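# Sort boxes: full ones into tote, empty to desks

## Task

Find every box in the room. Each box that has contents must end up entirely inside the tote, and each box that is empty must be returned to the desk it belongs to. The robot must not tip over or finish leaning, or the task fails. A box only counts as placed if it stays there without the robot supporting it at the end.

## Robot and tools

ROBOT. A Hello Robot Stretch 4 with a single arm: an omni-wheel base, a lift that rides up and down a mast, a telescoping arm reaching forward, a wrist with yaw, pitch and roll, and a two-finger gripper. It stands about 1.6 m tall; the base edge lies within 0.23 m of the base origin. Cameras: head_camera (pinhole, 420x560), head_left_camera and head_right_camera (fisheye, 420x672), and wrist_camera (pinhole, 616x392). Calibration (K, distortion, T_world_to_cam, pos_world) is supplied per camera, where world means the base frame; it is approximate, and worse for the wrist camera when the arm is far out.

FRAMES. Base frame: origin on the floor beneath the base centre, x forward, y left, z up. hand_pose is expressed in it and marks a point between the open fingertips; with all wrist joints at 0 its axes line up with the base's. Treat the printed hand position as an estimate. Odometry frame is wherever the base frame sat when the scene began; base_odometry heading runs -3.142 to 3.142, positive to the left, and counts wheel rotation, so slipping looks like motion.

execute_actions. Arguments: actions, a list holding one action or nothing (empty just reports state and images); cameras, a list of camera names, or "all"/null/omitted for all, [] for none. An action contains base, joints, or both, optionally pace and contact_limits; or end_of_arm by itself. Motions in one action begin together and may finish at different times; no action runs beyond 15 s.
- base: exactly one key, each a relative offset measured from the base position in the latest reported state. translate_m: metres straight ahead (negative backward), -2 to 2. strafe_m: metres sideways, left positive, -2 to 2. rotate_rad: radians in place, counter-clockwise positive, -3.2 to 3.2.
- joints: absolute targets by name, each a single number. lift_m 0 to 1.2 m. arm_m 0 to 0.55 m extension. wrist_yaw_rad -1.134 to 4.276 (0 points ahead, positive turns left, 3.14 is stowed backward, above 3.4 may collide with the arm). wrist_pitch_rad -1.117 to 4.259 (0 level, 1.57 pointing at the floor). wrist_roll_rad -1.117 to 4.259 (0 keeps fingers level; positive turns clockwise as seen from behind the gripper). gripper_m -0.038 to 0.141 m, the fingertip gap; negatives mean the tips squeeze each other. Done tolerances: lift and arm ±0.004, yaw and roll ±0.02, pitch ±0.05, gripper ±0.004. Out-of-range joint targets get clipped and reported; any other bad value or unknown key rejects the whole call.
- pace: "slow", "default", "fast" or "max"; base up to 0.1/0.3/0.4/0.6 m/s and 1/2/3/4 rad/s. With lift above 0.2 the base is slowed further, down to 0.3 m/s and 1 rad/s at full height.
- contact_limits: {"arm_m": value}, 0 (gentlest) to 0.75 (firmest), default 0.5; how hard the arm may push before halting.
- end_of_arm: "enable_torque" re-powers wrist or gripper motors that shut off.
Anything you omit may keep driving to its previous target. If a call reports a stop, the remaining calls in that reply are skipped.

wait: seconds, 0 to 10; nothing new is commanded and the same report comes back.
zoom_image: camera name and region [x0, y0, x1, y1] in pixels of that camera's most recent full image, top-left is (0,0), at most 504 by 504.
finished_scene: scene, the current scene's integer. Irreversible; its result tells whether the task succeeded. Call it only once everything rests in place on its own.

READING RESULTS. base_status and joint_status: "done", "off_target" (resting short and maybe still pushing), "contact_stop_at_<key>" (blocked; that part may go slack, a slack lift may sag under load, slack wheels may roll), "limit_stop_at_<name>" (e.g. own_body, tilt), "time_out", "torque_fault" (wrist/gripper motor went limp; send enable_torque). on_its_own lists uncommanded behaviour; its "held at" is a target, not a position. lidar_m: 12 distances in metres, 30 degree sectors, first straight ahead then counter-clockwise (4th left, 7th rear, 10th right); "-" means nothing seen or closer than 0.25 m; it sees from about 0.15 m up and misses glass, thin legs and much behind. wrist_depth_mm: 7x7 grid of median depths from the top-left, 100 to 2000 mm, robot body included. turned_by_wheels vs turned_by_imu: a gap over about 0.1 rad signals a collision or slip, and heading error roughly equals the difference. base_tilt in degrees, forward and right positive, with a fixed bias up to about 1.5. motor_effort: percent of maximum, positive toward larger joint values, peak in brackets; wheel positive means turning right. A payload in a level gripper pushes wrist pitch effort away from 0.

GRIPPING. Command a gap smaller than the object; squeezing harder pulls it toward the wrist, opening pushes it away. Neither gripper_m nor "done" proves a grasp; check gripper effort at targets of 0 or above, and the cameras. If the tips jam against a surface below, raise the lift.

CAUTIONS. Tilt beyond 6 degrees freezes lift, arm and wheels. Avoid turning or driving with over 1 kg held and arm_m above 0.2, especially fast. Sustained pushing or pulling, high grippers and high contact limits risk tipping. Upward-tilted, rolled wrists (pitch below -0.2 with roll below -0.4 or above 4) can hit the body. To unfold at scene start, send lift_m 0.4 with wrist_yaw_rad 0 together. Over about 2 kg in a level gripper faults the wrist. Objects may occasionally be nudged by outside forces. Do not drop, slam, hit or shove things hard. While you think, the robot keeps its last command; quicker robot motion is rewarded.

Each tool is called after "Emit:" by a JSON object that holds its "method" and its "body", one argument or row to a line.

## Session

Emit:
{"method": "execute_actions", "body": {
  "actions": []
}}

Scene clock: 0.00 s.
base_odometry: x=+0.000 y=+0.000 heading=+0.000 (m, m, rad; odometry frame)
turned_by_wheels: +0.000 (rad since the last result)
turned_by_imu: +0.000 (rad since the last result)
base_tilt: forward=+0.3 right=-0.8 (deg)
lidar_m: 0.72 0.67 0.68 0.92 0.87 0.92 1.29 2.21 1.15 0.83 0.76 0.83
base_status: not commanded
joint_positions: lift_m=+0.284 arm_m=+0.002 wrist_yaw_rad=+3.103 wrist_pitch_rad=+0.016 wrist_roll_rad=+0.017 gripper_m=+0.057
joint_status: not commanded
motor_effort: lift_m=+20 arm_m=-1 wrist_yaw_rad=+2 wrist_pitch_rad=-9 wrist_roll_rad=-1 gripper_m=-1 wheel_0=+0 wheel_1=+0 wheel_2=+0 (%)
hand_pose: x=-0.1115 y=+0.0984 z=+0.4574 quat_wxyz=(+0.019, -0.008, +0.008, +1.000) (m; base frame)
wrist_depth_mm: - 141 239 1863 1281 976 809 / - 116 142 1863 1281 976 809 / - 120 154 1863 1281 991 809 / 144 144 296 1863 1308 991 820 / 225 - - 1756 1255 1008 820 / 224 1537 199 1430 214 931 820 / 227 1025 1078 - 1118 891 809
pictures: head_camera, head_left_camera, head_right_camera, wrist_camera
Images, in order (width x height): head_camera 420x560, head_left_camera 420x672, head_right_camera 420x672, wrist_camera 616x392.

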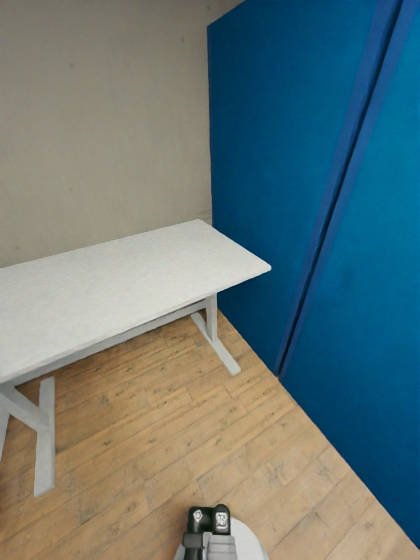

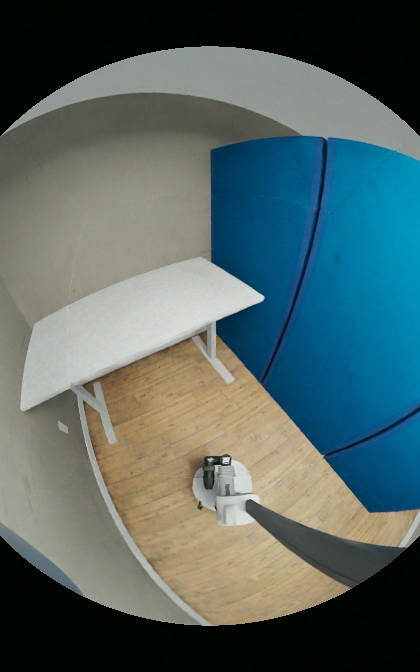

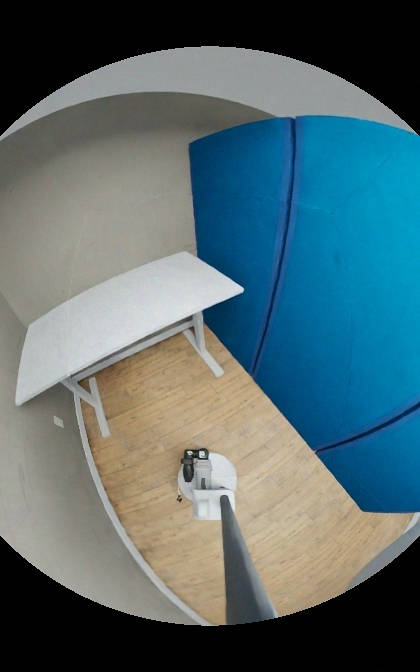

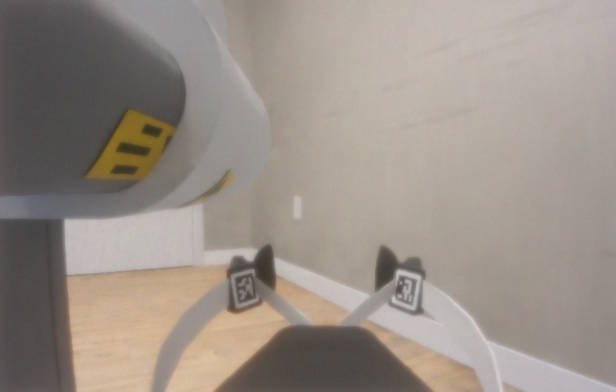

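Emit:
{"method": "execute_actions", "body": {
  "actions": [
    {"base":{"rotate_rad":-2.6},"pace":"fast"}
  ],
  "cameras": ["head_camera","head_left_camera"]
}}

Scene clock: 3.67 s.
base_odometry: x=+0.000 y=+0.000 heading=-2.600 (m, m, rad; odometry frame)
turned_by_wheels: -2.600 (rad since the last result)
turned_by_imu: -2.564 (rad since the last result)
base_tilt: forward=+0.2 right=-0.6 (deg)
lidar_m: 2.20 1.10 0.79 0.78 0.81 0.68 0.66 0.73 0.93 0.88 0.93 1.32
base_status: done
joint_positions: lift_m=+0.284 arm_m=+0.003 wrist_yaw_rad=+3.103 wrist_pitch_rad=+0.016 wrist_roll_rad=+0.017 gripper_m=+0.057
joint_status: not commanded
motor_effort: lift_m=+20(20) arm_m=-1(2) wrist_yaw_rad=+1(1) wrist_pitch_rad=-7(7) wrist_roll_rad=+0(2) gripper_m=+1(0) wheel_0=-1(6) wheel_1=-2(12) wheel_2=-3(7) (%)
hand_pose: x=-0.1115 y=+0.0984 z=+0.4574 quat_wxyz=(+0.019, -0.008, +0.008, +1.000) (m; base frame)
wrist_depth_mm: - 141 239 991 976 976 991 / - 116 142 1537 1499 1308 1118 / - 120 154 1618 1618 1430 1118 / 145 144 296 1618 1576 1430 1118 / 225 1661 1661 1618 1618 1430 1118 / 224 1397 200 1430 214 1308 1118 / 228 1025 1078 - 1098 1008 1025
pictures: head_camera, head_left_camera
Images, in order (width x height): head_camera 420x560, head_left_camera 420x672.

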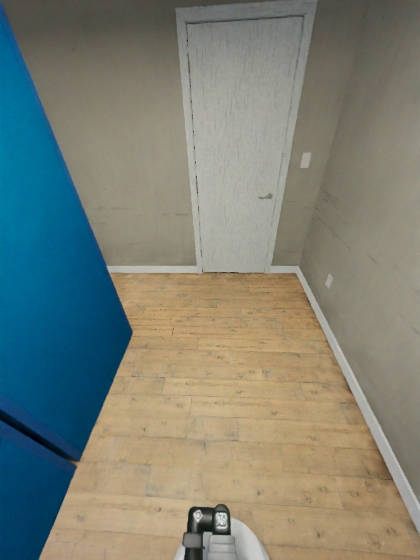

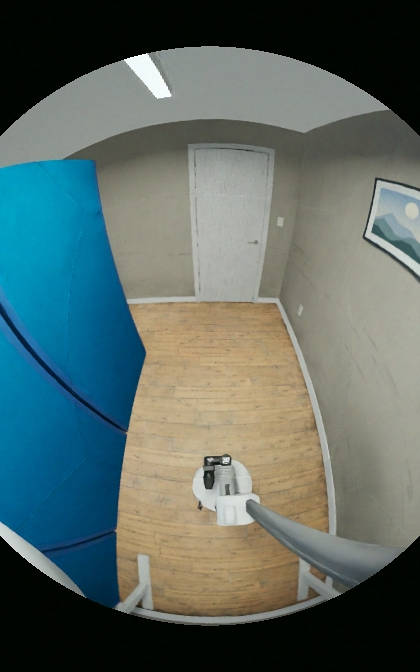

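Emit:
{"method": "execute_actions", "body": {
  "actions": [
    {"base":{"translate_m":1.6},"pace":"max"}
  ],
  "cameras": []
}}

Emit:
{"method": "execute_actions", "body": {
  "actions": [
    {"base":{"rotate_rad":1.5},"pace":"max"}
  ],
  "cameras": ["head_camera","head_left_camera"]
}}

Scene clock: 10.17 s.
base_odometry: x=-1.371 y=-0.825 heading=-2.600 (m, m, rad; odometry frame)
turned_by_wheels: +0.000 (rad since the last result)
turned_by_imu: +0.001 (rad since the last result)
base_tilt: forward=+0.3 right=-0.7 (deg)
lidar_m: 0.63 0.65 0.97 1.00 0.78 1.11 3.10 1.31 0.96 0.91 0.89 0.66
base_status: done
joint_positions: lift_m=+0.284 arm_m=+0.003 wrist_yaw_rad=+3.103 wrist_pitch_rad=+0.016 wrist_roll_rad=+0.017 gripper_m=+0.057
joint_status: not commanded
motor_effort: lift_m=+20(20) arm_m=-2(2) wrist_yaw_rad=+1(1) wrist_pitch_rad=-7(7) wrist_roll_rad=-1(1) gripper_m=-4(3) wheel_0=+0(6) wheel_1=+0(5) wheel_2=+0(13) (%)
hand_pose: x=-0.1115 y=+0.0984 z=+0.4574 quat_wxyz=(+0.019, -0.008, +0.008, +1.000) (m; base frame)
wrist_depth_mm: - 141 239 - - 1537 1025 / - 116 142 - - 1576 1060 / - 120 153 - - 1576 1078 / 144 144 296 - - 1618 1060 / 225 1983 - - - 1576 1060 / 224 1499 200 1430 213 1336 1042 / 227 1042 1098 - 1118 1008 1008
pictures: none
No camera images: the call's "cameras" was empty. Leave "cameras" out to get every camera's image.

Scene clock: 11.73 s.
base_odometry: x=-1.371 y=-0.825 heading=-1.100 (m, m, rad; odometry frame)
turned_by_wheels: +1.500 (rad since the last result)
turned_by_imu: +1.479 (rad since the last result)
base_tilt: forward=+0.2 right=-0.6 (deg)
lidar_m: 2.16 0.81 1.01 2.27 1.37 0.99 0.91 0.95 0.67 0.62 0.64 0.90
base_status: done
joint_positions: lift_m=+0.284 arm_m=+0.003 wrist_yaw_rad=+3.103 wrist_pitch_rad=+0.016 wrist_roll_rad=+0.017 gripper_m=+0.057
joint_status: not commanded
motor_effort: lift_m=+21(20) arm_m=-2(2) wrist_yaw_rad=+1(1) wrist_pitch_rad=-8(8) wrist_roll_rad=+1(0) gripper_m=-2(3) wheel_0=+1(8) wheel_1=+2(7) wheel_2=+1(10) (%)
hand_pose: x=-0.1115 y=+0.0984 z=+0.4574 quat_wxyz=(+0.019, -0.008, +0.008, +1.000) (m; base frame)
wrist_depth_mm: - 141 239 1078 1078 1078 1098 / - 116 142 1078 1078 1098 1098 / - 120 153 1078 1078 1098 1098 / 144 144 296 1078 1098 1098 1098 / 225 1060 1078 1078 1098 1098 1118 / 224 1078 200 1098 214 1118 1118 / 227 1025 1060 - 1098 1025 1060
pictures: head_camera, head_left_camera
Images, in order (width x height): head_camera 420x560, head_left_camera 420x672.

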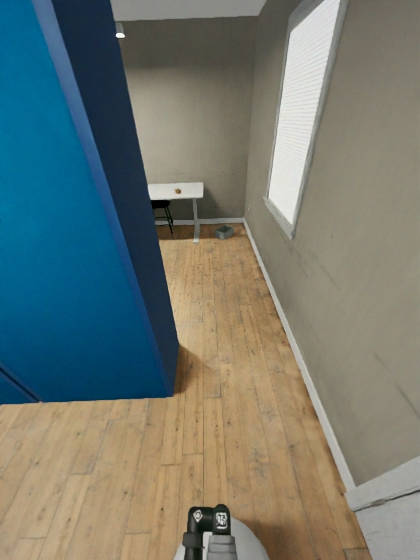

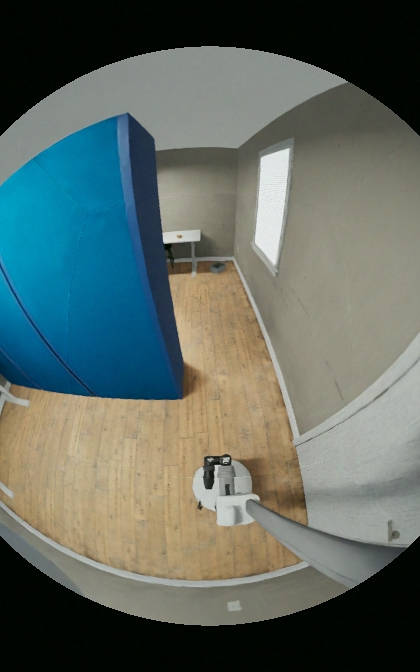

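Emit:
{"method": "execute_actions", "body": {
  "actions": [
    {"base":{"strafe_m":-0.12},"pace":"max"}
  ],
  "cameras": []
}}

Emit:
{"method": "execute_actions", "body": {
  "actions": [
    {"base":{"translate_m":1.8},"pace":"max"}
  ],
  "cameras": []
}}

Emit:
{"method": "execute_actions", "body": {
  "actions": [
    {"base":{"rotate_rad":1.0},"pace":"max"}
  ],
  "cameras": ["head_camera","head_left_camera"]
}}

Scene clock: 18.60 s.
base_odometry: x=-1.478 y=-0.879 heading=-1.100 (m, m, rad; odometry frame)
turned_by_wheels: +0.000 (rad since the last result)
turned_by_imu: -0.001 (rad since the last result)
base_tilt: forward=+0.3 right=-0.7 (deg)
lidar_m: 1.70 0.87 1.06 2.38 1.37 0.97 0.91 0.75 0.55 0.50 0.53 0.73
base_status: done
joint_positions: lift_m=+0.284 arm_m=+0.003 wrist_yaw_rad=+3.103 wrist_pitch_rad=+0.016 wrist_roll_rad=+0.017 gripper_m=+0.057
joint_status: not commanded
motor_effort: lift_m=+20(20) arm_m=-2(2) wrist_yaw_rad=+1(1) wrist_pitch_rad=-8(6) wrist_roll_rad=-1(1) gripper_m=-4(2) wheel_0=+0(13) wheel_1=+2(14) wheel_2=+1(1) (%)
hand_pose: x=-0.1115 y=+0.0984 z=+0.4574 quat_wxyz=(+0.019, -0.008, +0.008, +1.000) (m; base frame)
wrist_depth_mm: - 141 239 1060 1078 1078 1078 / - 116 142 1078 1078 1078 1078 / - 120 153 1060 1078 1078 1098 / 144 144 296 1078 1078 1098 1098 / 225 1060 1078 1078 1078 1078 1098 / 224 1060 199 1078 213 1098 1118 / 228 1025 1060 - 1078 1008 1060
pictures: none
No camera images: the call's "cameras" was empty. Leave "cameras" out to get every camera's image.

Scene clock: 23.30 s.
base_odometry: x=-0.662 y=-2.483 heading=-1.100 (m, m, rad; odometry frame)
turned_by_wheels: +0.000 (rad since the last result)
turned_by_imu: +0.001 (rad since the last result)
base_tilt: forward=+0.3 right=-0.8 (deg)
lidar_m: 1.24 1.22 1.70 2.44 0.78 0.72 2.26 0.68 0.41 0.38 0.42 0.57
base_status: done
joint_positions: lift_m=+0.284 arm_m=+0.003 wrist_yaw_rad=+3.103 wrist_pitch_rad=+0.016 wrist_roll_rad=+0.017 gripper_m=+0.057
joint_status: not commanded
motor_effort: lift_m=+20(21) arm_m=-2(2) wrist_yaw_rad=+1(1) wrist_pitch_rad=-8(7) wrist_roll_rad=+0(1) gripper_m=-2(1) wheel_0=+0(6) wheel_1=+0(5) wheel_2=-1(13) (%)
hand_pose: x=-0.1115 y=+0.0984 z=+0.4574 quat_wxyz=(+0.019, -0.008, +0.008, +1.000) (m; base frame)
wrist_depth_mm: - 141 239 - - 788 1042 / - 116 142 - - 798 1118 / - 120 153 - - 809 1138 / 145 144 297 - - 809 1160 / 225 1205 - - - 809 1138 / 224 1205 199 1464 213 699 1160 / 227 976 1078 - 1118 683 904
pictures: none
No camera images: the call's "cameras" was empty. Leave "cameras" out to get every camera's image.

Scene clock: 24.63 s.
base_odometry: x=-0.661 y=-2.483 heading=-0.100 (m, m, rad; odometry frame)
turned_by_wheels: +1.000 (rad since the last result)
turned_by_imu: +0.986 (rad since the last result)
base_tilt: forward=+0.3 right=-0.7 (deg)
lidar_m: 1.58 2.45 0.86 0.72 2.69 0.73 0.44 0.39 0.41 0.53 1.33 1.22
base_status: done
joint_positions: lift_m=+0.284 arm_m=+0.003 wrist_yaw_rad=+3.103 wrist_pitch_rad=+0.016 wrist_roll_rad=+0.017 gripper_m=+0.057
joint_status: not commanded
motor_effort: lift_m=+20(20) arm_m=-2(1) wrist_yaw_rad=+2(1) wrist_pitch_rad=-8(8) wrist_roll_rad=-2(1) gripper_m=-3(3) wheel_0=+0(7) wheel_1=+0(9) wheel_2=+2(9) (%)
hand_pose: x=-0.1115 y=+0.0984 z=+0.4574 quat_wxyz=(+0.019, -0.008, +0.008, +1.000) (m; base frame)
wrist_depth_mm: - 141 238 741 878 1118 1366 / - 116 142 741 878 1118 1397 / - 120 153 741 878 1118 1397 / 144 144 296 750 878 1118 1397 / 225 559 627 750 842 1138 1430 / 224 564 199 715 213 1138 1366 / 227 549 634 - 946 1008 1060
pictures: head_camera, head_left_camera
Images, in order (width x height): head_camera 420x560, head_left_camera 420x672.

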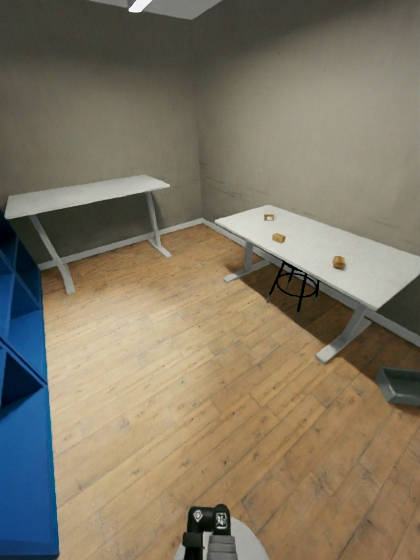

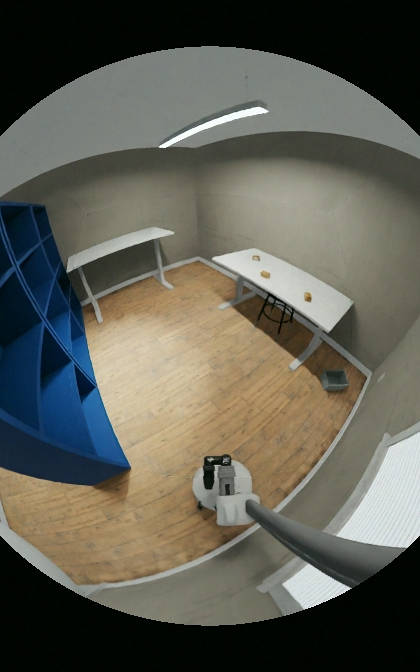

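Emit:
{"method": "zoom_image", "body": {
  "camera": "head_camera",
  "region": [210,180,420,420]
}}

Emit:
{"method": "zoom_image", "body": {
  "camera": "head_left_camera",
  "region": [0,180,220,500]
}}

Region (210, 180, 420, 420) of head_camera's 420x560 image, scaled by 2.100, with more detail than that image has; it fills the left 441 columns of this view, and the rest is white.

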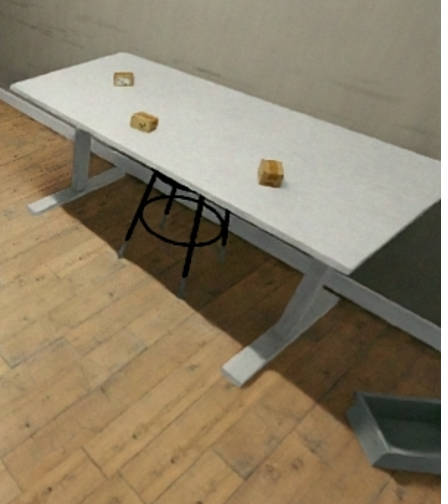

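Region (0, 180, 220, 500) of head_left_camera's 420x672 image, scaled by 1.575, with more detail than that image has; it fills the left 346 columns of this view, and the rest is white.

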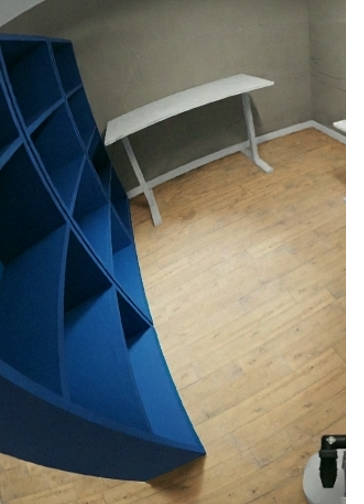

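Emit:
{"method": "execute_actions", "body": {
  "actions": [
    {"base":{"rotate_rad":-0.94},"joints":{"lift_m":0.4},"pace":"max"}
  ],
  "cameras": []
}}

Emit:
{"method": "execute_actions", "body": {
  "actions": [
    {"base":{"translate_m":0.4},"pace":"max"}
  ],
  "cameras": []
}}

Emit:
{"method": "execute_actions", "body": {
  "actions": [
    {"base":{"strafe_m":0.9},"joints":{"wrist_yaw_rad":0,"lift_m":0.9,"gripper_m":0.12},"pace":"max"}
  ]
}}

Scene clock: 34.07 s.
base_odometry: x=-0.661 y=-2.483 heading=-1.040 (m, m, rad; odometry frame)
turned_by_wheels: -0.940 (rad since the last result)
turned_by_imu: -0.927 (rad since the last result)
base_tilt: forward=+0.3 right=-0.8 (deg)
lidar_m: 1.21 1.26 1.76 2.04 0.75 0.72 1.68 0.67 0.40 0.40 0.43 0.59
base_status: done
joint_positions: lift_m=+0.400 arm_m=+0.003 wrist_yaw_rad=+3.103 wrist_pitch_rad=+0.016 wrist_roll_rad=+0.017 gripper_m=+0.057
joint_status: all done
motor_effort: lift_m=+22(26) arm_m=-2(2) wrist_yaw_rad=+1(2) wrist_pitch_rad=-7(8) wrist_roll_rad=+0(0) gripper_m=-4(3) wheel_0=+1(5) wheel_1=-1(12) wheel_2=-1(8) (%)
hand_pose: x=-0.1115 y=+0.0984 z=+0.5736 quat_wxyz=(+0.019, -0.008, +0.008, +1.000) (m; base frame)
wrist_depth_mm: - 141 240 - - 878 676 / - 116 142 - - 891 661 / - 120 153 - - 904 661 / 144 144 290 - - 917 661 / 226 1078 1708 - - 891 661 / 224 1060 200 1756 214 768 878 / 227 976 1336 - 1366 750 854
pictures: none
No camera images: the call's "cameras" was empty. Leave "cameras" out to get every camera's image.

Scene clock: 36.30 s.
base_odometry: x=-0.459 y=-2.828 heading=-1.040 (m, m, rad; odometry frame)
turned_by_wheels: +0.000 (rad since the last result)
turned_by_imu: +0.000 (rad since the last result)
base_tilt: forward=+0.3 right=-0.8 (deg)
lidar_m: 0.92 0.83 1.19 2.45 1.32 1.03 1.72 0.60 0.44 0.41 0.45 0.67
base_status: done
joint_positions: lift_m=+0.400 arm_m=+0.003 wrist_yaw_rad=+3.103 wrist_pitch_rad=+0.016 wrist_roll_rad=+0.017 gripper_m=+0.057
joint_status: not commanded
motor_effort: lift_m=+22(22) arm_m=-2(2) wrist_yaw_rad=+1(1) wrist_pitch_rad=-7(9) wrist_roll_rad=-2(2) gripper_m=-2(2) wheel_0=-1(7) wheel_1=-1(8) wheel_2=+1(12) (%)
hand_pose: x=-0.1115 y=+0.0984 z=+0.5736 quat_wxyz=(+0.019, -0.008, +0.008, +1.000) (m; base frame)
wrist_depth_mm: - 141 239 - - 1464 1464 / - 116 142 - - 1160 1255 / - 120 153 - - 1499 1464 / 144 144 290 - - 1182 1499 / 225 1098 1863 - - 1182 1499 / 224 1078 200 1756 213 1366 1499 / 227 991 1336 - 1281 1078 1138
pictures: none
No camera images: the call's "cameras" was empty. Leave "cameras" out to get every camera's image.

Scene clock: 39.37 s.
base_odometry: x=+0.317 y=-2.372 heading=-1.040 (m, m, rad; odometry frame)
turned_by_wheels: +0.000 (rad since the last result)
turned_by_imu: +0.000 (rad since the last result)
base_tilt: forward=+0.2 right=-0.7 (deg)
lidar_m: 0.81 0.86 1.63 1.54 1.26 0.94 0.89 0.98 1.37 1.30 1.36 0.86
base_status: done
joint_positions: lift_m=+0.900 arm_m=+0.003 wrist_yaw_rad=+0.000 wrist_pitch_rad=+0.016 wrist_roll_rad=+0.017 gripper_m=+0.120
joint_status: all done
motor_effort: lift_m=+21(26) arm_m=-2(1) wrist_yaw_rad=+0(4) wrist_pitch_rad=-9(10) wrist_roll_rad=-1(1) gripper_m=+0(4) wheel_0=+1(14) wheel_1=-1(14) wheel_2=+1(1) (%)
hand_pose: x=+0.4619 y=-0.0873 z=+1.0737 quat_wxyz=(+1.000, +0.008, +0.008, +0.000) (m; base frame)
wrist_depth_mm: 1464 1464 1430 1430 1397 1336 1308 / 1499 1464 1430 1397 1397 1336 1336 / 1499 1464 1464 1397 1366 1366 1366 / 1499 1464 1464 1430 1430 1397 1336 / 1499 1499 1464 1430 1397 1397 1366 / 1229 1118 1008 1118 1042 1008 1366 / 831 798 809 - 820 788 831
pictures: head_camera, head_left_camera, head_right_camera, wrist_camera
camera_calibration (this result's frames):
wrist_camera: T_world_to_cam=[[0.0485275, -0.99827, -0.0332097, -0.0626203], [-0.0508005, 0.0307391, -0.998236, 1.14598], [0.997529, 0.050129, -0.0492209, -0.172633], [0, 0, 0, 1]] pos_world=[0.233462, -0.0890843, 1.13338]
Images, in order (width x height): head_camera 420x560, head_left_camera 420x672, head_right_camera 420x672, wrist_camera 616x392.

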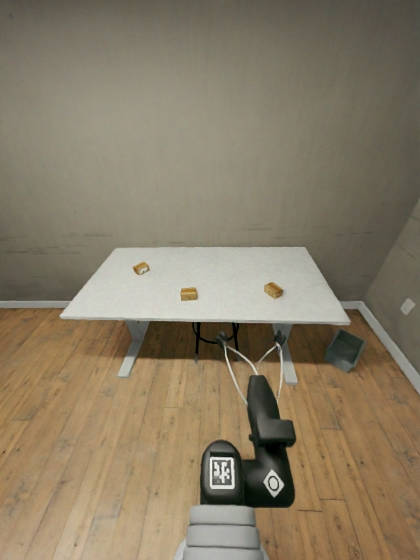

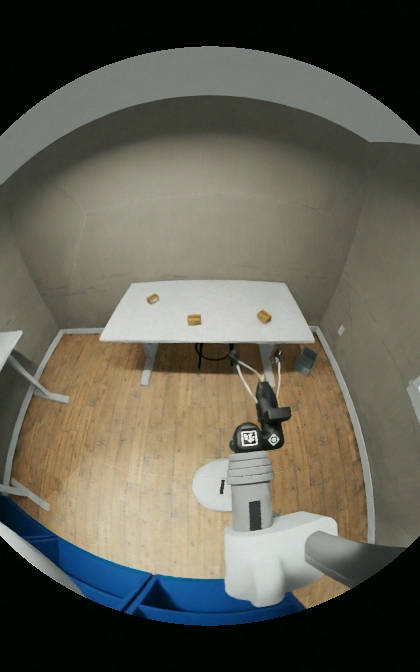

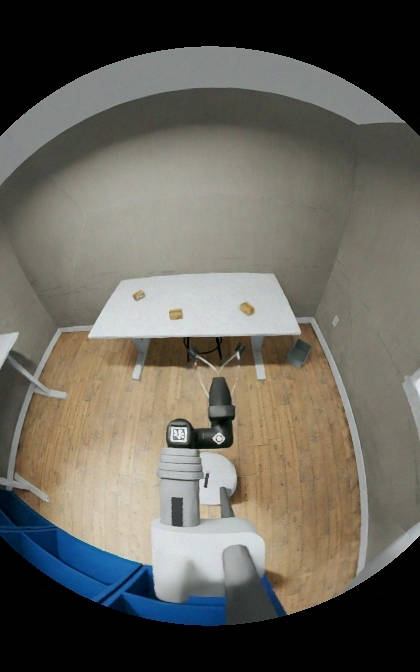

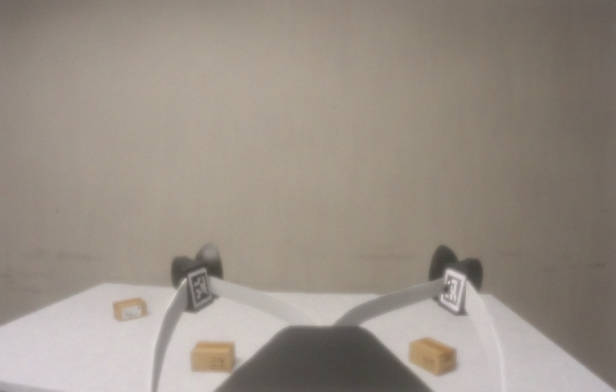

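Emit:
{"method": "execute_actions", "body": {
  "actions": [
    {"base":{"translate_m":0.35},"joints":{"lift_m":1.05,"wrist_pitch_rad":1.57,"gripper_m":0.14},"pace":"fast"}
  ],
  "cameras": ["head_camera","wrist_camera"]
}}

Scene clock: 58.57 s.
base_odometry: x=+0.495 y=-2.674 heading=-1.040 (m, m, rad; odometry frame)
turned_by_wheels: +0.000 (rad since the last result)
turned_by_imu: -0.001 (rad since the last result)
base_tilt: forward=+0.2 right=-0.6 (deg)
lidar_m: 0.46 0.51 0.72 1.55 1.62 1.30 1.27 1.31 1.39 1.31 0.66 0.50
base_status: done
joint_positions: lift_m=+1.050 arm_m=+0.003 wrist_yaw_rad=+0.000 wrist_pitch_rad=+1.570 wrist_roll_rad=+0.017 gripper_m=+0.140
joint_status: all done
motor_effort: lift_m=+22(25) arm_m=-2(1) wrist_yaw_rad=+1(1) wrist_pitch_rad=-1(9) wrist_roll_rad=+0(1) gripper_m=+1(2) wheel_0=+2(7) wheel_1=+1(6) wheel_2=+1(10) (%)
hand_pose: x=+0.1737 y=-0.0874 z=+0.9395 quat_wxyz=(+0.707, +0.006, +0.707, -0.006) (m; base frame)
wrist_depth_mm: 1205 1205 1182 1160 1160 1138 1118 / 1229 1182 1182 1182 1160 1138 1138 / 1205 1205 1182 1182 1160 1138 1138 / 1229 1205 1182 1160 1160 1160 1138 / 1229 1205 976 960 1160 1160 1160 / 1229 1205 976 891 1182 1138 1160 / 1229 1229 1182 - 1182 1160 1138
pictures: head_camera, wrist_camera
camera_calibration (this result's frames):
wrist_camera: T_world_to_cam=[[-0.0324743, -0.998289, -0.0486163, -0.0246772], [-0.998944, 0.0308365, 0.0340681, 0.192282], [-0.0325106, 0.0496713, -0.998236, 1.17879], [0, 0, 0, 1]] pos_world=[0.2296, -0.0891162, 1.16896]
Images, in order (width x height): head_camera 420x560, wrist_camera 616x392.

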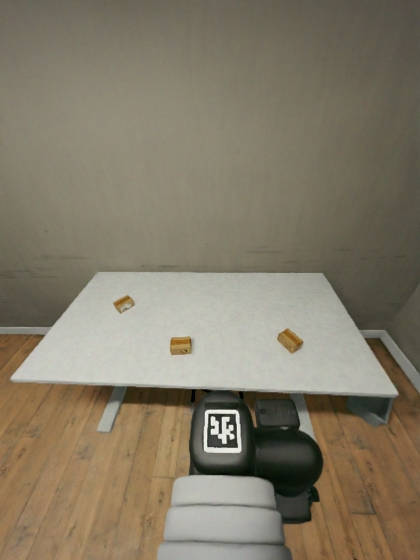

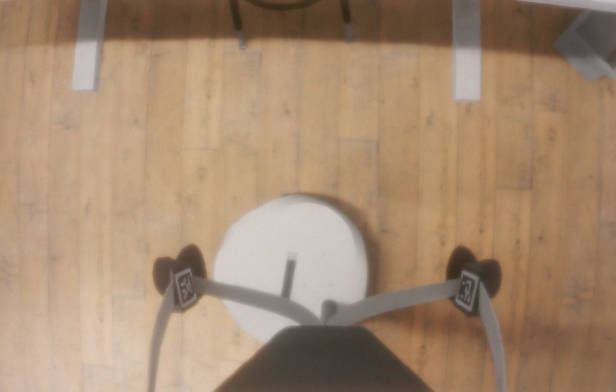

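Emit:
{"method": "execute_actions", "body": {
  "actions": [
    {"base":{"strafe_m":0.3},"joints":{"wrist_roll_rad":1.57,"gripper_m":0.11},"pace":"fast"}
  ],
  "cameras": []
}}

Emit:
{"method": "execute_actions", "body": {
  "actions": [
    {"base":{"translate_m":0.1},"joints":{"arm_m":0.41},"pace":"fast"}
  ],
  "cameras": ["head_camera","wrist_camera"]
}}

Scene clock: 69.07 s.
base_odometry: x=+0.753 y=-2.522 heading=-1.040 (m, m, rad; odometry frame)
turned_by_wheels: +0.000 (rad since the last result)
turned_by_imu: -0.001 (rad since the last result)
base_tilt: forward=+0.2 right=-0.6 (deg)
lidar_m: 0.47 0.52 0.73 1.24 1.31 1.28 1.25 1.31 1.69 1.61 0.69 0.52
base_status: done
joint_positions: lift_m=+1.050 arm_m=+0.003 wrist_yaw_rad=+0.000 wrist_pitch_rad=+1.570 wrist_roll_rad=+1.570 gripper_m=+0.110
joint_status: all done
motor_effort: lift_m=+23(23) arm_m=-2(1) wrist_yaw_rad=+1(2) wrist_pitch_rad=+0(1) wrist_roll_rad=+0(6) gripper_m=-1(0) wheel_0=+2(9) wheel_1=-2(10) wheel_2=+1(2) (%)
hand_pose: x=+0.1737 y=-0.0874 z=+0.9395 quat_wxyz=(+0.501, +0.500, +0.500, -0.499) (m; base frame)
wrist_depth_mm: 462 1182 1182 1160 1138 1118 1118 / 462 1205 1182 1182 1160 1118 1138 / 466 1205 1182 1182 1138 1138 1118 / 469 1205 1205 1182 960 1118 1138 / 473 1205 1182 1182 960 1138 1138 / 477 1205 1182 1182 960 1160 1138 / 477 1205 1205 - 1160 1160 1138
pictures: none
No camera images: the call's "cameras" was empty. Leave "cameras" out to get every camera's image.

Scene clock: 71.00 s.
base_odometry: x=+0.804 y=-2.608 heading=-1.040 (m, m, rad; odometry frame)
turned_by_wheels: +0.000 (rad since the last result)
turned_by_imu: +0.000 (rad since the last result)
base_tilt: forward=+0.3 right=-0.8 (deg)
lidar_m: 0.38 0.41 0.58 1.23 1.31 1.40 1.37 1.44 1.70 1.61 0.56 0.41
base_status: done
joint_positions: lift_m=+1.050 arm_m=+0.409 wrist_yaw_rad=+0.000 wrist_pitch_rad=+1.570 wrist_roll_rad=+1.570 gripper_m=+0.110
joint_status: all done
motor_effort: lift_m=+23(22) arm_m=+5(5) wrist_yaw_rad=-1(0) wrist_pitch_rad=+1(1) wrist_roll_rad=+0(0) gripper_m=-1(0) wheel_0=+2(6) wheel_1=+0(4) wheel_2=+0(10) (%)
hand_pose: x=+0.5804 y=-0.0874 z=+0.9395 quat_wxyz=(+0.501, +0.500, +0.500, -0.499) (m; base frame)
wrist_depth_mm: 459 455 449 442 436 430 1118 / 462 455 449 442 439 433 1118 / 462 459 452 442 439 1138 1118 / 466 459 452 445 439 931 931 / 466 459 452 449 442 931 931 / 473 466 452 449 445 931 931 / 473 466 462 - 445 1138 1138
pictures: head_camera, wrist_camera
camera_calibration (this result's frames):
wrist_camera: T_world_to_cam=[[-0.998661, 0.0144943, -0.0496683, 0.638784], [0.0127526, 0.999299, 0.0352062, 0.0949163], [0.0501437, 0.0345256, -0.998145, 1.14263], [0, 0, 0, 1]] pos_world=[0.579422, -0.143558, 1.16889]
Images, in order (width x height): head_camera 420x560, wrist_camera 616x392.

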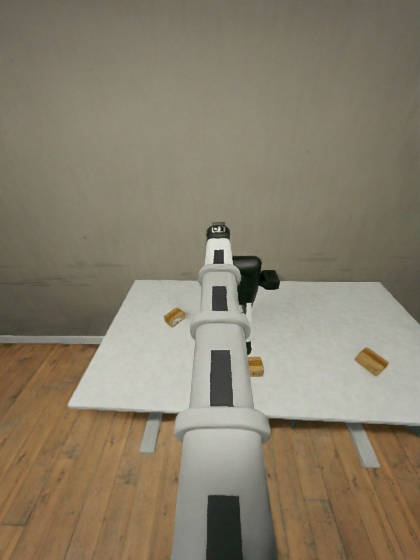

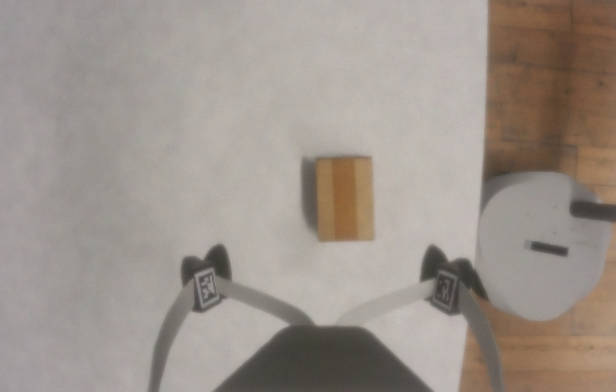

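Emit:
{"method": "execute_actions", "body": {
  "actions": [
    {"base":{"strafe_m":-0.036},"joints":{"arm_m":0.388,"lift_m":0.92},"pace":"fast"}
  ],
  "cameras": ["wrist_camera"]
}}

Scene clock: 81.93 s.
base_odometry: x=+0.773 y=-2.627 heading=-1.039 (m, m, rad; odometry frame)
turned_by_wheels: +0.000 (rad since the last result)
turned_by_imu: -0.001 (rad since the last result)
base_tilt: forward=+0.3 right=-0.9 (deg)
lidar_m: 0.38 0.42 0.59 1.27 1.36 1.40 1.36 1.41 1.66 1.60 0.53 0.39
base_status: done
joint_positions: lift_m=+0.920 arm_m=+0.389 wrist_yaw_rad=+0.000 wrist_pitch_rad=+1.570 wrist_roll_rad=+1.570 gripper_m=+0.110
joint_status: all done
motor_effort: lift_m=+18(20) arm_m=-5(4) wrist_yaw_rad=+1(1) wrist_pitch_rad=+0(0) wrist_roll_rad=+2(1) gripper_m=+0(1) wheel_0=-1(8) wheel_1=+3(8) wheel_2=+0(0) (%)
hand_pose: x=+0.5600 y=-0.0874 z=+0.8099 quat_wxyz=(+0.500, +0.500, +0.500, -0.500) (m; base frame)
wrist_depth_mm: 325 320 317 314 307 304 991 / 325 324 319 315 310 306 1008 / 329 324 320 317 312 307 991 / 330 325 319 271 312 309 809 / 332 327 322 268 312 310 798 / 334 327 322 268 314 310 798 / 336 330 327 - 315 314 1025
pictures: wrist_camera
camera_calibration (this result's frames):
wrist_camera: T_world_to_cam=[[-0.998668, 0.0146902, -0.0494615, 0.611916], [0.0129559, 0.999296, 0.0352035, 0.0996259], [0.0499438, 0.0345158, -0.998155, 1.01442], [0, 0, 0, 1]] pos_world=[0.559147, -0.143558, 1.0393]
Images, in order (width x height): wrist_camera 616x392.

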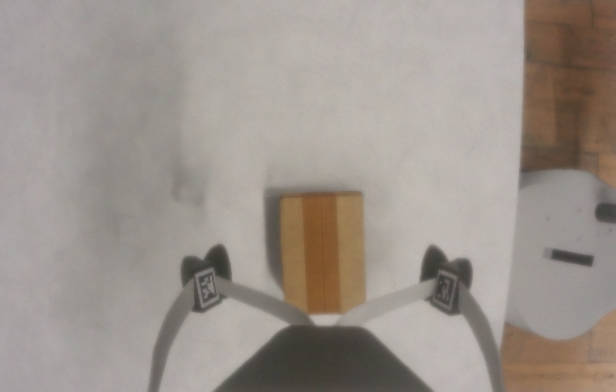

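Emit:
{"method": "execute_actions", "body": {
  "actions": [
    {"joints":{"lift_m":0.858}}
  ],
  "cameras": ["wrist_camera"]
}}

Emit:
{"method": "execute_actions", "body": {
  "actions": [
    {"joints":{"gripper_m":0.01}}
  ],
  "cameras": ["wrist_camera"]
}}

Emit:
{"method": "execute_actions", "body": {
  "actions": [
    {"joints":{"lift_m":0.98}}
  ],
  "cameras": ["wrist_camera"]
}}

Emit:
{"method": "execute_actions", "body": {
  "actions": [
    {"joints":{"wrist_pitch_rad":0.3}}
  ],
  "cameras": ["wrist_camera"]
}}

Scene clock: 86.80 s.
base_odometry: x=+0.773 y=-2.627 heading=-1.039 (m, m, rad; odometry frame)
turned_by_wheels: +0.000 (rad since the last result)
turned_by_imu: -0.001 (rad since the last result)
base_tilt: forward=+0.2 right=-0.8 (deg)
lidar_m: 0.38 0.41 0.58 1.26 1.36 1.40 1.36 1.42 1.67 1.60 0.55 0.40
base_status: not commanded
joint_positions: lift_m=+0.858 arm_m=+0.389 wrist_yaw_rad=+0.000 wrist_pitch_rad=+1.570 wrist_roll_rad=+1.570 gripper_m=+0.110
joint_status: all done
motor_effort: lift_m=+17(16) arm_m=-5(5) wrist_yaw_rad=+1(1) wrist_pitch_rad=-1(0) wrist_roll_rad=+2(2) gripper_m=-1(2) wheel_0=-1(1) wheel_1=+3(3) wheel_2=+0(0) (%)
hand_pose: x=+0.5600 y=-0.0874 z=+0.7480 quat_wxyz=(+0.500, +0.500, +0.500, -0.500) (m; base frame)
wrist_depth_mm: 262 258 254 251 248 244 242 / 262 259 255 252 249 245 243 / 264 260 256 253 250 247 244 / 265 262 257 211 251 248 246 / 266 263 258 204 251 248 492 / 267 265 258 205 204 249 741 / 268 266 263 - 254 252 854
pictures: wrist_camera
camera_calibration (this result's frames):
wrist_camera: T_world_to_cam=[[-0.998668, 0.0146908, -0.0494615, 0.60885], [0.0129565, 0.999296, 0.0352035, 0.101807], [0.0499438, 0.0345157, -0.998155, 0.952571], [0, 0, 0, 1]] pos_world=[0.559145, -0.143558, 0.977345]
Images, in order (width x height): wrist_camera 616x392.

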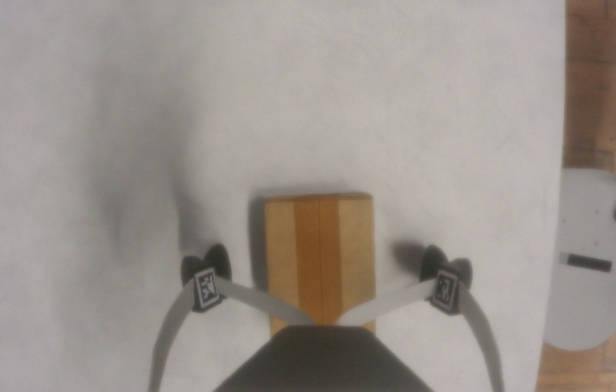

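Scene clock: 88.63 s.
base_odometry: x=+0.773 y=-2.627 heading=-1.039 (m, m, rad; odometry frame)
turned_by_wheels: +0.000 (rad since the last result)
turned_by_imu: +0.000 (rad since the last result)
base_tilt: forward=+0.2 right=-0.7 (deg)
lidar_m: 0.38 0.41 0.59 1.28 1.37 1.40 1.35 1.45 1.68 1.59 0.55 0.40
base_status: not commanded
joint_positions: lift_m=+0.858 arm_m=+0.389 wrist_yaw_rad=+0.000 wrist_pitch_rad=+1.570 wrist_roll_rad=+1.570 gripper_m=+0.010
joint_status: all done
motor_effort: lift_m=+18(18) arm_m=-5(5) wrist_yaw_rad=+0(1) wrist_pitch_rad=-1(0) wrist_roll_rad=-1(0) gripper_m=-20(23) wheel_0=-1(1) wheel_1=+3(3) wheel_2=+0(0) (%)
hand_pose: x=+0.5600 y=-0.0874 z=+0.7479 quat_wxyz=(+0.500, +0.500, +0.500, -0.500) (m; base frame)
wrist_depth_mm: 260 256 254 251 247 243 241 / 262 258 255 252 248 245 243 / 263 259 256 253 249 246 244 / 264 260 257 206 251 247 245 / 265 263 258 190 207 249 492 / 267 263 189 190 189 248 741 / 268 265 262 - 252 250 854
pictures: wrist_camera
camera_calibration (this result's frames):
wrist_camera: T_world_to_cam=[[-0.998668, 0.0146904, -0.0494571, 0.608838], [0.0129563, 0.999296, 0.0352034, 0.10181], [0.0499394, 0.0345158, -0.998156, 0.95248], [0, 0, 0, 1]] pos_world=[0.559142, -0.143558, 0.97725]
Images, in order (width x height): wrist_camera 616x392.

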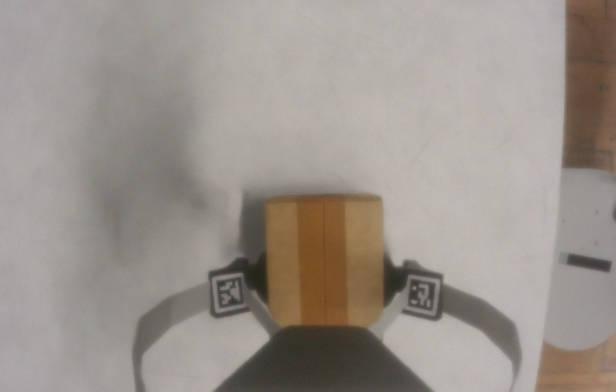

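Scene clock: 90.20 s.
base_odometry: x=+0.773 y=-2.627 heading=-1.039 (m, m, rad; odometry frame)
turned_by_wheels: +0.000 (rad since the last result)
turned_by_imu: +0.000 (rad since the last result)
base_tilt: forward=+0.3 right=-0.8 (deg)
lidar_m: 0.38 0.41 0.56 1.28 1.34 1.41 1.34 1.41 1.66 1.59 0.54 0.40
base_status: not commanded
joint_positions: lift_m=+0.980 arm_m=+0.389 wrist_yaw_rad=+0.000 wrist_pitch_rad=+1.570 wrist_roll_rad=+1.570 gripper_m=+0.010
joint_status: all done
motor_effort: lift_m=+24(25) arm_m=-5(5) wrist_yaw_rad=+0(1) wrist_pitch_rad=+0(0) wrist_roll_rad=-1(1) gripper_m=-21(20) wheel_0=-1(1) wheel_1=+3(3) wheel_2=+0(0) (%)
hand_pose: x=+0.5600 y=-0.0874 z=+0.8694 quat_wxyz=(+0.500, +0.500, +0.500, -0.500) (m; base frame)
wrist_depth_mm: 384 382 377 370 366 362 1042 / 387 384 377 373 366 364 1060 / 389 384 379 375 370 366 1060 / 392 387 382 206 370 368 854 / 394 387 384 190 207 866 866 / 394 389 189 190 189 370 866 / 397 392 387 - 375 375 1078
pictures: wrist_camera
camera_calibration (this result's frames):
wrist_camera: T_world_to_cam=[[-0.998668, 0.0146906, -0.049457, 0.614844], [0.0129565, 0.999296, 0.0352034, 0.097533], [0.0499393, 0.0345157, -0.998156, 1.07376], [0, 0, 0, 1]] pos_world=[0.559139, -0.143558, 1.09875]
Images, in order (width x height): wrist_camera 616x392.

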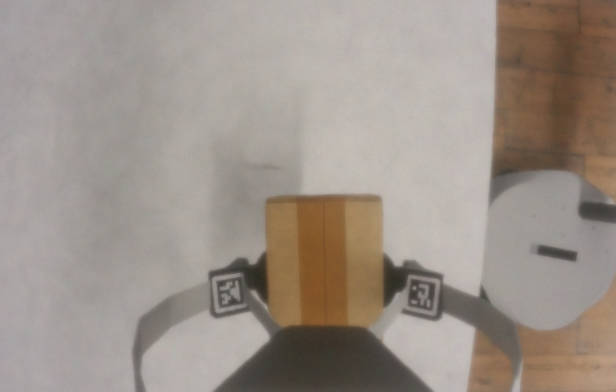

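Scene clock: 91.50 s.
base_odometry: x=+0.773 y=-2.627 heading=-1.039 (m, m, rad; odometry frame)
turned_by_wheels: +0.000 (rad since the last result)
turned_by_imu: +0.000 (rad since the last result)
base_tilt: forward=+0.2 right=-0.7 (deg)
lidar_m: 0.37 0.42 0.58 1.29 1.35 1.39 1.36 1.44 1.66 1.60 0.52 0.40
base_status: not commanded
joint_positions: lift_m=+0.980 arm_m=+0.389 wrist_yaw_rad=+0.000 wrist_pitch_rad=+0.305 wrist_roll_rad=+1.570 gripper_m=+0.010
joint_status: all done
motor_effort: lift_m=+24(24) arm_m=-5(5) wrist_yaw_rad=+1(1) wrist_pitch_rad=-17(23) wrist_roll_rad=+1(0) gripper_m=-18(21) wheel_0=-1(1) wheel_1=+3(3) wheel_2=-1(0) (%)
hand_pose: x=+0.8349 y=-0.0874 z=+1.0711 quat_wxyz=(+0.699, +0.699, +0.108, -0.108) (m; base frame)
wrist_depth_mm: 496 521 554 585 627 574 455 / 500 525 559 591 627 580 459 / 504 535 569 597 640 580 452 / 512 535 569 208 640 585 452 / 512 544 574 190 191 580 449 / 517 539 191 190 189 496 455 / 521 544 585 - 676 564 449
pictures: wrist_camera
camera_calibration (this result's frames):
wrist_camera: T_world_to_cam=[[-0.253997, 0.0147845, -0.967092, 1.26051], [-0.0296359, 0.999295, 0.0230603, 0.135434], [0.966751, 0.0345179, -0.25338, -0.30178], [0, 0, 0, 1]] pos_world=[0.615925, -0.143558, 1.13944]
Images, in order (width x height): wrist_camera 616x392.

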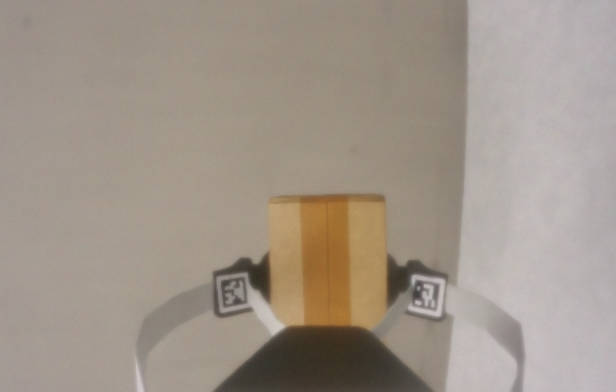

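Emit:
{"method": "execute_actions", "body": {
  "actions": [
    {"joints":{"wrist_pitch_rad":1.57}}
  ],
  "cameras": []
}}

Emit:
{"method": "execute_actions", "body": {
  "actions": [
    {"joints":{"lift_m":0.861}}
  ],
  "cameras": []
}}

Emit:
{"method": "execute_actions", "body": {
  "actions": [
    {"joints":{"gripper_m":0.12}}
  ],
  "cameras": []
}}

Emit:
{"method": "execute_actions", "body": {
  "actions": [
    {"joints":{"lift_m":1.0},"pace":"fast"}
  ],
  "cameras": ["wrist_camera"]
}}

Emit:
{"method": "execute_actions", "body": {
  "actions": [
    {"joints":{"wrist_pitch_rad":0.3}}
  ],
  "cameras": ["head_camera"]
}}

Scene clock: 98.97 s.
base_odometry: x=+0.773 y=-2.627 heading=-1.039 (m, m, rad; odometry frame)
turned_by_wheels: +0.000 (rad since the last result)
turned_by_imu: -0.001 (rad since the last result)
base_tilt: forward=+0.2 right=-0.8 (deg)
lidar_m: 0.37 0.43 0.58 1.29 1.36 1.40 1.36 1.44 1.67 1.58 0.55 0.42
base_status: not commanded
joint_positions: lift_m=+0.980 arm_m=+0.389 wrist_yaw_rad=+0.000 wrist_pitch_rad=+1.570 wrist_roll_rad=+1.570 gripper_m=+0.010
joint_status: all done
motor_effort: lift_m=+24(24) arm_m=-5(5) wrist_yaw_rad=+1(0) wrist_pitch_rad=+0(13) wrist_roll_rad=+0(0) gripper_m=-20(20) wheel_0=-1(1) wheel_1=+3(3) wheel_2=+0(0) (%)
hand_pose: x=+0.5601 y=-0.0874 z=+0.8694 quat_wxyz=(+0.501, +0.500, +0.500, -0.499) (m; base frame)
wrist_depth_mm: 384 382 375 373 366 364 1060 / 387 382 377 373 368 364 1060 / 389 384 379 375 370 366 1060 / 392 387 382 206 370 366 854 / 394 389 382 190 207 854 854 / 394 392 189 190 189 370 866 / 399 392 387 - 375 373 1078
pictures: none
No camera images: the call's "cameras" was empty. Leave "cameras" out to get every camera's image.

Scene clock: 100.50 s.
base_odometry: x=+0.773 y=-2.627 heading=-1.039 (m, m, rad; odometry frame)
turned_by_wheels: +0.000 (rad since the last result)
turned_by_imu: +0.000 (rad since the last result)
base_tilt: forward=+0.3 right=-0.8 (deg)
lidar_m: 0.37 0.40 0.59 1.29 1.35 1.38 1.36 1.44 1.67 1.58 0.55 0.43
base_status: not commanded
joint_positions: lift_m=+0.861 arm_m=+0.389 wrist_yaw_rad=+0.000 wrist_pitch_rad=+1.570 wrist_roll_rad=+1.570 gripper_m=+0.010
joint_status: all done
motor_effort: lift_m=+18(22) arm_m=-5(5) wrist_yaw_rad=+1(1) wrist_pitch_rad=+0(1) wrist_roll_rad=-1(1) gripper_m=-18(21) wheel_0=-1(1) wheel_1=+3(3) wheel_2=+0(0) (%)
hand_pose: x=+0.5600 y=-0.0874 z=+0.7509 quat_wxyz=(+0.501, +0.500, +0.500, -0.499) (m; base frame)
wrist_depth_mm: 264 260 257 253 250 247 244 / 265 262 258 255 252 248 245 / 266 263 259 256 252 249 247 / 267 264 260 206 253 250 492 / 268 265 262 190 207 251 492 / 270 267 189 190 189 251 741 / 272 267 264 - 256 253 854
pictures: none
No camera images: the call's "cameras" was empty. Leave "cameras" out to get every camera's image.

Scene clock: 102.47 s.
base_odometry: x=+0.773 y=-2.627 heading=-1.039 (m, m, rad; odometry frame)
turned_by_wheels: +0.000 (rad since the last result)
turned_by_imu: +0.000 (rad since the last result)
base_tilt: forward=+0.2 right=-0.7 (deg)
lidar_m: 0.39 0.41 0.55 1.29 1.36 1.41 1.35 1.42 1.64 1.60 0.57 0.39
base_status: not commanded
joint_positions: lift_m=+0.861 arm_m=+0.389 wrist_yaw_rad=+0.000 wrist_pitch_rad=+1.570 wrist_roll_rad=+1.570 gripper_m=+0.120
joint_status: all done
motor_effort: lift_m=+18(19) arm_m=-5(5) wrist_yaw_rad=+1(1) wrist_pitch_rad=+0(0) wrist_roll_rad=+0(1) gripper_m=-1(19) wheel_0=-1(1) wheel_1=+3(3) wheel_2=+0(0) (%)
hand_pose: x=+0.5600 y=-0.0874 z=+0.7509 quat_wxyz=(+0.501, +0.500, +0.500, -0.499) (m; base frame)
wrist_depth_mm: 265 262 257 254 251 247 245 / 265 262 258 255 251 248 246 / 267 264 259 256 253 250 247 / 267 265 260 242 254 251 492 / 270 266 260 208 254 251 496 / 271 267 262 208 208 252 741 / 272 268 265 - 256 254 854
pictures: none
No camera images: the call's "cameras" was empty. Leave "cameras" out to get every camera's image.

Scene clock: 103.80 s.
base_odometry: x=+0.773 y=-2.627 heading=-1.039 (m, m, rad; odometry frame)
turned_by_wheels: +0.000 (rad since the last result)
turned_by_imu: +0.000 (rad since the last result)
base_tilt: forward=+0.3 right=-0.7 (deg)
lidar_m: 0.36 0.41 0.57 1.30 1.33 1.42 1.34 1.43 1.65 1.60 0.53 0.40
base_status: not commanded
joint_positions: lift_m=+1.000 arm_m=+0.389 wrist_yaw_rad=+0.000 wrist_pitch_rad=+1.570 wrist_roll_rad=+1.570 gripper_m=+0.120
joint_status: all done
motor_effort: lift_m=+23(24) arm_m=-5(5) wrist_yaw_rad=+1(1) wrist_pitch_rad=+0(1) wrist_roll_rad=+1(2) gripper_m=-2(1) wheel_0=-1(1) wheel_1=+2(3) wheel_2=+0(0) (%)
hand_pose: x=+0.5600 y=-0.0874 z=+0.8895 quat_wxyz=(+0.501, +0.500, +0.500, -0.499) (m; base frame)
wrist_depth_mm: 407 404 399 392 387 384 1060 / 410 404 399 394 389 387 1078 / 413 404 399 394 389 384 1078 / 413 407 402 394 392 878 878 / 415 413 404 347 392 891 878 / 415 413 402 349 394 891 891 / 418 415 410 - 397 1078 1098
pictures: wrist_camera
camera_calibration (this result's frames):
wrist_camera: T_world_to_cam=[[-0.998655, 0.0148374, -0.0496733, 0.616036], [0.0130958, 0.999294, 0.0352063, 0.0967436], [0.0501606, 0.0345084, -0.998145, 1.09372], [0, 0, 0, 1]] pos_world=[0.559079, -0.143558, 1.11888]
Images, in order (width x height): wrist_camera 616x392.

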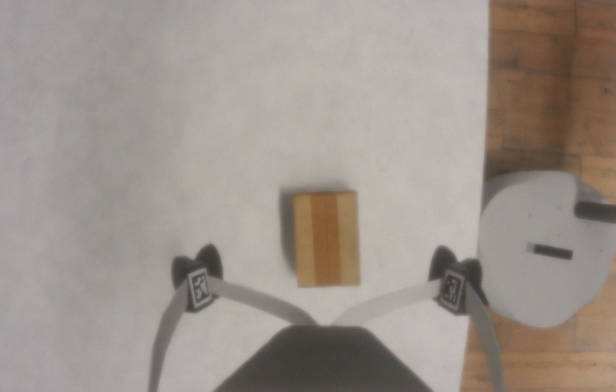

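Scene clock: 105.10 s.
base_odometry: x=+0.773 y=-2.627 heading=-1.039 (m, m, rad; odometry frame)
turned_by_wheels: +0.000 (rad since the last result)
turned_by_imu: +0.000 (rad since the last result)
base_tilt: forward=+0.2 right=-0.7 (deg)
lidar_m: 0.37 0.40 0.58 1.29 1.35 1.39 1.34 1.44 1.66 1.59 0.54 0.41
base_status: not commanded
joint_positions: lift_m=+1.000 arm_m=+0.389 wrist_yaw_rad=+0.000 wrist_pitch_rad=+0.303 wrist_roll_rad=+1.570 gripper_m=+0.120
joint_status: all done
motor_effort: lift_m=+23(23) arm_m=-5(5) wrist_yaw_rad=+2(2) wrist_pitch_rad=-10(11) wrist_roll_rad=+1(0) gripper_m=-1(2) wheel_0=-1(1) wheel_1=+3(3) wheel_2=+0(0) (%)
hand_pose: x=+0.8351 y=-0.0874 z=+1.0920 quat_wxyz=(+0.699, +0.699, +0.107, -0.107) (m; base frame)
wrist_depth_mm: 496 525 554 585 627 603 477 / 500 530 559 591 627 615 484 / 504 530 564 597 640 615 473 / 512 535 569 603 640 615 473 / 517 539 569 609 647 580 473 / 521 544 569 603 640 549 480 / 525 544 580 - 676 597 477
pictures: head_camera
Images, in order (width x height): head_camera 420x560.

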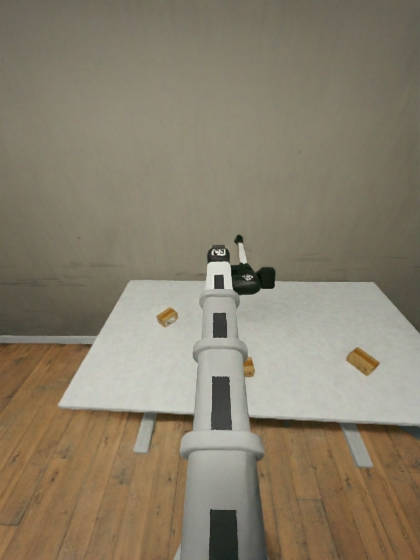

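Emit:
{"method": "execute_actions", "body": {
  "actions": [
    {"base":{"strafe_m":-0.484},"joints":{"wrist_pitch_rad":1.57,"wrist_roll_rad":2.1},"pace":"fast"}
  ],
  "cameras": ["wrist_camera","head_camera"]
}}

Scene clock: 112.47 s.
base_odometry: x=+0.356 y=-2.872 heading=-1.039 (m, m, rad; odometry frame)
turned_by_wheels: +0.000 (rad since the last result)
turned_by_imu: +0.000 (rad since the last result)
base_tilt: forward=+0.3 right=-0.8 (deg)
lidar_m: 0.35 0.40 0.55 1.76 1.85 1.40 1.36 1.63 1.16 1.11 0.53 0.38
base_status: done
joint_positions: lift_m=+1.000 arm_m=+0.389 wrist_yaw_rad=+0.000 wrist_pitch_rad=+1.570 wrist_roll_rad=+2.100 gripper_m=+0.120
joint_status: all done
motor_effort: lift_m=+22(23) arm_m=-4(5) wrist_yaw_rad=+1(1) wrist_pitch_rad=+1(3) wrist_roll_rad=-1(5) gripper_m=+0(0) wheel_0=-2(10) wheel_1=+2(12) wheel_2=+0(1) (%)
hand_pose: x=+0.5601 y=-0.0874 z=+0.8896 quat_wxyz=(+0.352, +0.614, +0.352, -0.613) (m; base frame)
wrist_depth_mm: 407 399 397 392 389 1078 1060 / 410 404 397 392 389 891 866 / 410 404 399 394 389 866 866 / 410 407 402 394 394 389 878 / 415 410 402 349 394 389 1078 / 418 413 404 351 394 389 1078 / 418 415 410 - 397 392 389
pictures: head_camera, wrist_camera
camera_calibration (this result's frames):
wrist_camera: T_world_to_cam=[[-0.854188, 0.517593, -0.0496135, 0.579046], [0.516376, 0.855613, 0.0358168, -0.198225], [0.0609884, 0.00497504, -0.998126, 1.08511], [0, 0, 0, 1]] pos_world=[0.530793, -0.135505, 1.11891]
Images, in order (width x height): head_camera 420x560, wrist_camera 616x392.

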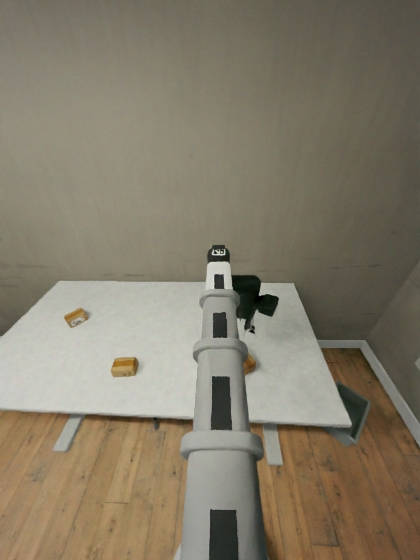

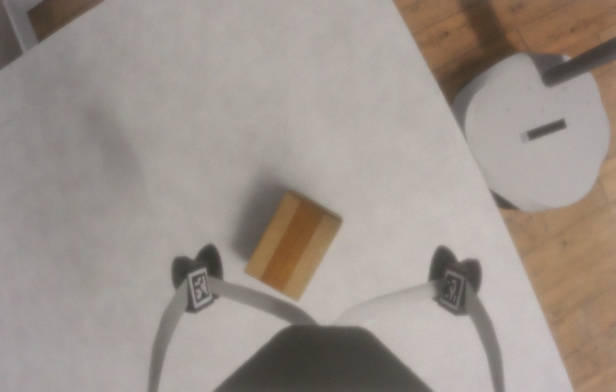

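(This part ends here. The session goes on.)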